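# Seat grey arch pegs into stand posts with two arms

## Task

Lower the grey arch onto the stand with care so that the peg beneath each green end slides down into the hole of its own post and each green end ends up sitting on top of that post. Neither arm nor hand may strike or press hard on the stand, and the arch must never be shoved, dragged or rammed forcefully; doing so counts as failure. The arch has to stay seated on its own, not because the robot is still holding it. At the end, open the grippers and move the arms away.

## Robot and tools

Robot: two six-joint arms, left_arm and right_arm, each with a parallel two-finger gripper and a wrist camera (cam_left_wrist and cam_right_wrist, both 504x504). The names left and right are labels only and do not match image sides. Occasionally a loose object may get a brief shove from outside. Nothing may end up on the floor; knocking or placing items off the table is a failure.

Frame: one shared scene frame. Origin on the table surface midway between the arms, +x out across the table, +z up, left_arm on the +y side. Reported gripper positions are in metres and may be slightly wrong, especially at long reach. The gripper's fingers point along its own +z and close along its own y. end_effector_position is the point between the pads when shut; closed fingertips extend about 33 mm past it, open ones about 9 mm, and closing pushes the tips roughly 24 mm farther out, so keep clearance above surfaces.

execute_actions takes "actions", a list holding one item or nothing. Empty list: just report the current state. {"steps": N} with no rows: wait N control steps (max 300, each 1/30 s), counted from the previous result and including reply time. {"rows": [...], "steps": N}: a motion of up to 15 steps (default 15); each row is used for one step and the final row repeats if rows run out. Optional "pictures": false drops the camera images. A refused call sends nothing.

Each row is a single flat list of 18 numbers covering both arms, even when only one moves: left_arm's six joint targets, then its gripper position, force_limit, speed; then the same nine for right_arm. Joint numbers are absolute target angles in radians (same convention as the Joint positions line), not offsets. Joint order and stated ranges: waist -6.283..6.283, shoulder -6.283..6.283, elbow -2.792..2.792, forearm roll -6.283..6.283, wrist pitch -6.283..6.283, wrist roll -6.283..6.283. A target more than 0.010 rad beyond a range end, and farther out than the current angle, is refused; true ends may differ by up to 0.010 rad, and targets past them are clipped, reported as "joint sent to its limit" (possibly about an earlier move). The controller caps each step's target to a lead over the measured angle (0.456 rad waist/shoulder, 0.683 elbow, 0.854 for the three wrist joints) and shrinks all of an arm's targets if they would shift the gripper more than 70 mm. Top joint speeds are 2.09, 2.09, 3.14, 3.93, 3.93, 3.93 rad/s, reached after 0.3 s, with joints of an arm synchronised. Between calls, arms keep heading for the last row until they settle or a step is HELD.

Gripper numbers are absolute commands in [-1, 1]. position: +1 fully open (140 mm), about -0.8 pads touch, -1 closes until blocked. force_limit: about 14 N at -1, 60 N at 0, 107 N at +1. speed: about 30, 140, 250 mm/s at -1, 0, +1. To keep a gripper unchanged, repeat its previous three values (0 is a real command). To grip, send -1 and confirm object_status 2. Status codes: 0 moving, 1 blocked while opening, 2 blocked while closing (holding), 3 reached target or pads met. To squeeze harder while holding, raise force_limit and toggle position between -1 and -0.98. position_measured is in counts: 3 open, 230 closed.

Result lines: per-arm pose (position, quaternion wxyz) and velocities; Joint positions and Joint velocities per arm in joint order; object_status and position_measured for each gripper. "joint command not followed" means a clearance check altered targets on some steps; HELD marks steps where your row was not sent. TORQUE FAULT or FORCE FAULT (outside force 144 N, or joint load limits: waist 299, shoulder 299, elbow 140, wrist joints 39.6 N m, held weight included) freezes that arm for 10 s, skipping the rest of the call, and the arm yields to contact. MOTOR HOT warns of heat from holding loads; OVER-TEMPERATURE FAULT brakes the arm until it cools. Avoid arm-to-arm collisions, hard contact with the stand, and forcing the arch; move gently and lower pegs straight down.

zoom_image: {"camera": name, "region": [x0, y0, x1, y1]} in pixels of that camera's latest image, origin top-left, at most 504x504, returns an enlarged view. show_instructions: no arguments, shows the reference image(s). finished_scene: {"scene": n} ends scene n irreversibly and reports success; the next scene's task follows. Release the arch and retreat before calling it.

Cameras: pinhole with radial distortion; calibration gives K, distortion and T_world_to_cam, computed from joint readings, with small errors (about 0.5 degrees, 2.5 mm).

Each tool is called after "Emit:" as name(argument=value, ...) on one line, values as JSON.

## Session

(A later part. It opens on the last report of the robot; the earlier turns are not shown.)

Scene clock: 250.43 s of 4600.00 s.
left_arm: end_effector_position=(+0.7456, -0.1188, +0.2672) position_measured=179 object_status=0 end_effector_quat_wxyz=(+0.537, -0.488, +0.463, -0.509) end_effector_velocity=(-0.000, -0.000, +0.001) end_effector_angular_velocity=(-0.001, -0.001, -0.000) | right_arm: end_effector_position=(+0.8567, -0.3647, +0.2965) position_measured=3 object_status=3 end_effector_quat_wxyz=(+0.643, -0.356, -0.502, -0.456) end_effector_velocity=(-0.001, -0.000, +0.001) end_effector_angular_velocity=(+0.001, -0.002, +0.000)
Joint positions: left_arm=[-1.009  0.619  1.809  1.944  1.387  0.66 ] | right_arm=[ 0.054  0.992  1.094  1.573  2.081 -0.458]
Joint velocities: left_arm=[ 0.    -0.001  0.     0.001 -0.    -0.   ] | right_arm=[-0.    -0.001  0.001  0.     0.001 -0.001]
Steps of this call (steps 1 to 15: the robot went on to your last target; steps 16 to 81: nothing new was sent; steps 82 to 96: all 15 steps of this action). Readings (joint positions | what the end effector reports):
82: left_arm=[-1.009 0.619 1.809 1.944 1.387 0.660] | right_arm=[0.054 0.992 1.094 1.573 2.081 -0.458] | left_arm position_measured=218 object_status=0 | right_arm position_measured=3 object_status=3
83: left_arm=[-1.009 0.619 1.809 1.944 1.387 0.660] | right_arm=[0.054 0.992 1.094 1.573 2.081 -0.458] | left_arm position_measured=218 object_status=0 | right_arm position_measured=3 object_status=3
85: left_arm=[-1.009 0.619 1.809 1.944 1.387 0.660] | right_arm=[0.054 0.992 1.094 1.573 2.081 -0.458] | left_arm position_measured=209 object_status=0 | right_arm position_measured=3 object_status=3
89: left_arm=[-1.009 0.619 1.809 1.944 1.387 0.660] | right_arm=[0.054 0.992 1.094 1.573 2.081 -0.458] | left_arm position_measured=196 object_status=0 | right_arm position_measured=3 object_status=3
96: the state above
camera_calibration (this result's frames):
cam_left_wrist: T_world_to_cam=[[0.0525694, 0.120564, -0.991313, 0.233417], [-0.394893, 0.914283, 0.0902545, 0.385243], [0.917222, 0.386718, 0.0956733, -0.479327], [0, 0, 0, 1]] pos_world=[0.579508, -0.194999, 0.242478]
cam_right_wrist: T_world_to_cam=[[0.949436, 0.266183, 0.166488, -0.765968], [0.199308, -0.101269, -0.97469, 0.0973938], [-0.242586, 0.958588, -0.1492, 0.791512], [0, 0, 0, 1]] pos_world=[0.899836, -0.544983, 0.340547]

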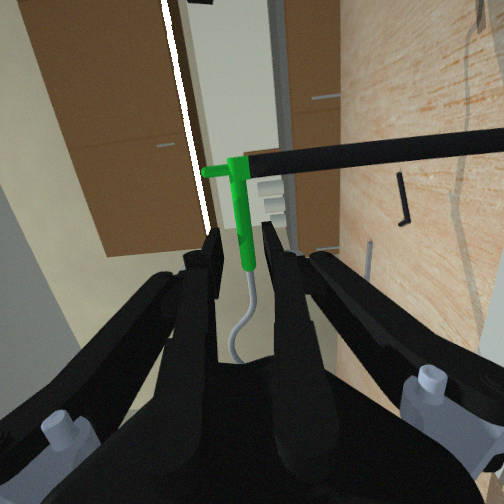

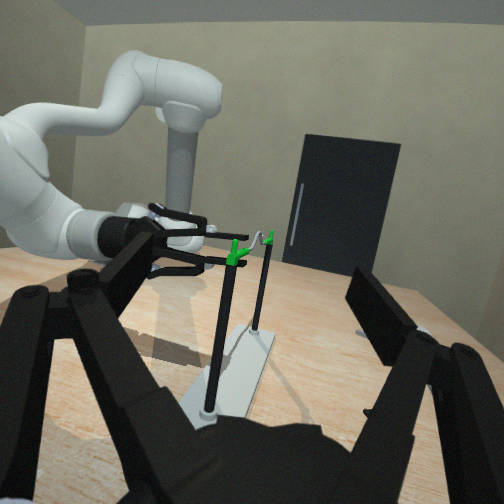

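Emit:
execute_actions(actions=[{"rows": [[-1.08439, 0.5869, 1.86783, 1.89188, 1.44564, 0.65394, -0.4, 0.1, -0.7, -0.5, 0.45, 1.7, 1.64, 1.4, -0.6, 1, 0, 0]], "steps": 15}])

Scene clock: 254.93 s of 4600.00 s.
left_arm: end_effector_position=(+0.6863, -0.1176, +0.2704) position_measured=179 object_status=3 end_effector_quat_wxyz=(+0.540, -0.485, +0.462, -0.510) end_effector_velocity=(-0.000, +0.000, -0.001) end_effector_angular_velocity=(+0.002, +0.000, +0.001) | right_arm: end_effector_position=(+0.8784, -0.5921, +0.3648) position_measured=3 object_status=3 end_effector_quat_wxyz=(+0.439, -0.546, -0.388, -0.599) end_effector_velocity=(-0.072, -0.562, +0.125) end_effector_angular_velocity=(-0.347, +0.063, -1.427)
Joint positions: left_arm=[-1.085  0.587  1.868  1.892  1.446  0.654] | right_arm=[-0.243  0.7    1.429  1.61   1.704 -0.537]
Joint velocities: left_arm=[-0.     0.001  0.001 -0.     0.001  0.   ] | right_arm=[-0.685 -0.665  0.718  0.08  -0.805 -0.168]
Steps of this call (steps 1 to 15: the robot went on to your last target; steps 16 to 90: nothing new was sent; then 1.00 s passed at rest; steps 91 to 105: all 15 steps of this action). Readings (joint positions | what the end effector reports):
91: left_arm=[-1.010 0.619 1.809 1.944 1.387 0.660] | right_arm=[0.054 0.992 1.094 1.573 2.081 -0.458] | left_arm position_measured=179 object_status=3 | right_arm position_measured=3 object_status=3
92: left_arm=[-1.014 0.617 1.812 1.940 1.390 0.660] | right_arm=[0.050 0.988 1.100 1.573 2.074 -0.459] | left_arm position_measured=179 object_status=3 | right_arm position_measured=3 object_status=3
94: left_arm=[-1.045 0.604 1.837 1.919 1.415 0.657] | right_arm=[0.019 0.956 1.143 1.578 2.027 -0.469] | left_arm position_measured=179 object_status=3 | right_arm position_measured=3 object_status=3
98: left_arm=[-1.085 0.587 1.868 1.892 1.445 0.654] | right_arm=[-0.080 0.858 1.258 1.591 1.897 -0.497] | left_arm position_measured=179 object_status=3 | right_arm position_measured=3 object_status=3
105: the state above
camera_calibration (this result's frames):
cam_left_wrist: T_world_to_cam=[[0.0580898, 0.124511, -0.990516, 0.236094], [-0.395206, 0.914002, 0.0917156, 0.36024], [0.916754, 0.386131, 0.102302, -0.42729], [0, 0, 0, 1]] pos_world=[0.520374, -0.193667, 0.244527]
cam_right_wrist: T_world_to_cam=[[0.924809, -0.345452, 0.159345, -1.07527], [0.0409745, -0.32597, -0.944492, 0.131615], [0.378218, 0.880004, -0.287305, 0.483548], [0, 0, 0, 1]] pos_world=[0.80614, -0.754076, 0.434574]

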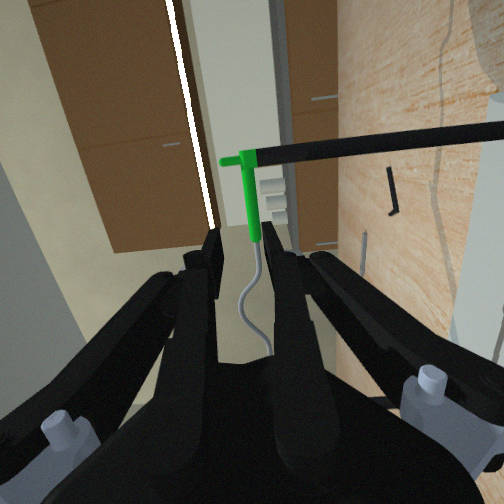

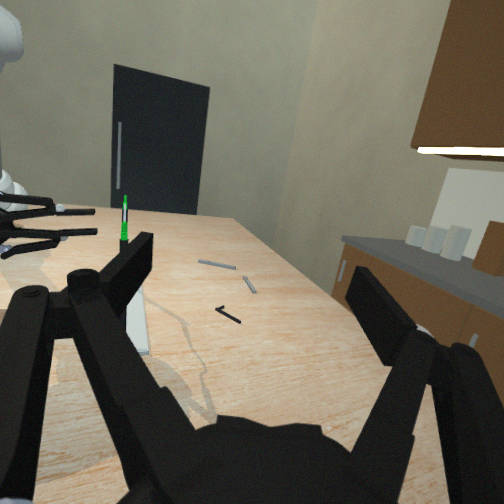

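Emit:
execute_actions(actions=[{"rows": [[-1.1, 0.35, 2.2, 2.0, 1.2, 0.5, -0.4, 0.1, -0.7, -0.5, 0.45, 1.7, 1.64, 1.4, -0.6, 1, 0, 0]], "steps": 15}])

Scene clock: 262.83 s of 4600.00 s.
left_arm: end_effector_position=(+0.6097, -0.0394, +0.2428) position_measured=179 object_status=3 end_effector_quat_wxyz=(-0.422, +0.479, -0.559, +0.528) end_effector_velocity=(-0.000, -0.001, -0.001) end_effector_angular_velocity=(-0.000, +0.002, -0.001) | right_arm: end_effector_position=(+0.8095, -0.7991, +0.3928) position_measured=3 object_status=3 end_effector_quat_wxyz=(-0.238, +0.671, +0.259, +0.652) end_effector_velocity=(-0.000, -0.000, +0.000) end_effector_angular_velocity=(-0.000, -0.000, +0.000)
Joint positions: left_arm=[-1.1   0.35  2.2   2.    1.2   0.5 ] | right_arm=[-0.5   0.45  1.7   1.64  1.4  -0.6 ]
Joint velocities: left_arm=[-0.     0.001 -0.     0.    -0.002 -0.001] | right_arm=[-0. -0.  0. -0.  0. -0.]
Steps of this call (steps 1 to 30: the robot went on to your last target; steps 31 to 90: nothing new was sent; then 4.40 s passed at rest; steps 91 to 105: all 15 steps of this action). Readings (joint positions | what the end effector reports):
91: left_arm=[-1.084 0.587 1.868 1.892 1.446 0.654] | right_arm=[-0.500 0.450 1.700 1.640 1.400 -0.600] | left_arm position_measured=179 object_status=3 | right_arm position_measured=3 object_status=3
92: left_arm=[-1.084 0.582 1.874 1.894 1.441 0.651] | right_arm=[-0.500 0.450 1.700 1.640 1.400 -0.600] | left_arm position_measured=179 object_status=3 | right_arm position_measured=3 object_status=3
94: left_arm=[-1.086 0.551 1.919 1.908 1.408 0.630] | right_arm=[-0.500 0.450 1.700 1.640 1.400 -0.600] | left_arm position_measured=179 object_status=3 | right_arm position_measured=3 object_status=3
98: left_arm=[-1.095 0.422 2.099 1.967 1.275 0.547] | right_arm=[-0.500 0.450 1.700 1.640 1.400 -0.600] | left_arm position_measured=179 object_status=3 | right_arm position_measured=3 object_status=3
105: the state above
camera_calibration (this result's frames):
cam_left_wrist: T_world_to_cam=[[-0.103081, 0.104477, -0.989171, 0.300571], [-0.145812, 0.982138, 0.118929, 0.105058], [0.983927, 0.156493, -0.0860058, -0.388645], [0, 0, 0, 1]] pos_world=[0.4287, -0.0737643, 0.251396]
cam_right_wrist: T_world_to_cam=[[0.636626, -0.746121, 0.194965, -1.18846], [-0.206727, -0.408678, -0.888958, 0.206046], [0.742948, 0.525629, -0.414418, 0.171264], [0, 0, 0, 1]] pos_world=[0.671958, -0.892549, 0.485848]

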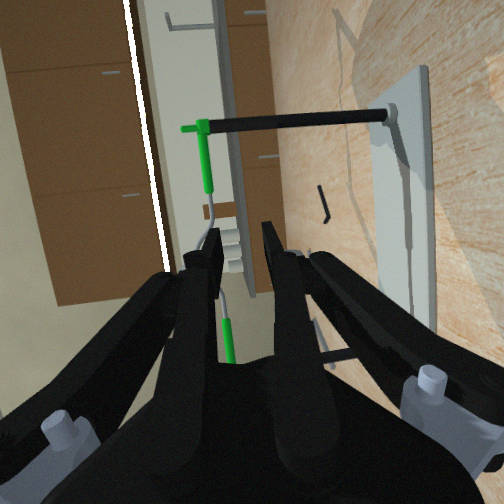

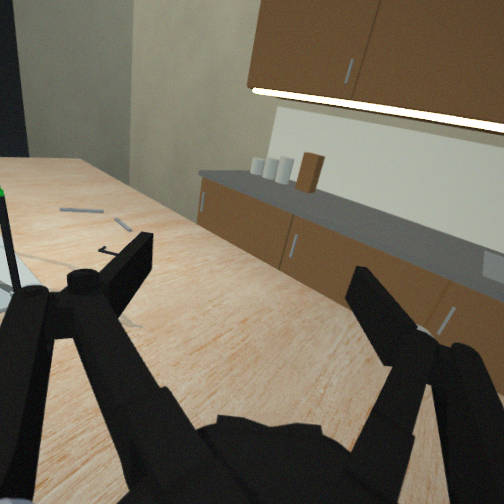

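The arch is seated on both posts and both arms are clear.

Emit:
finished_scene(scene=2)

The scene is finished: the task was done.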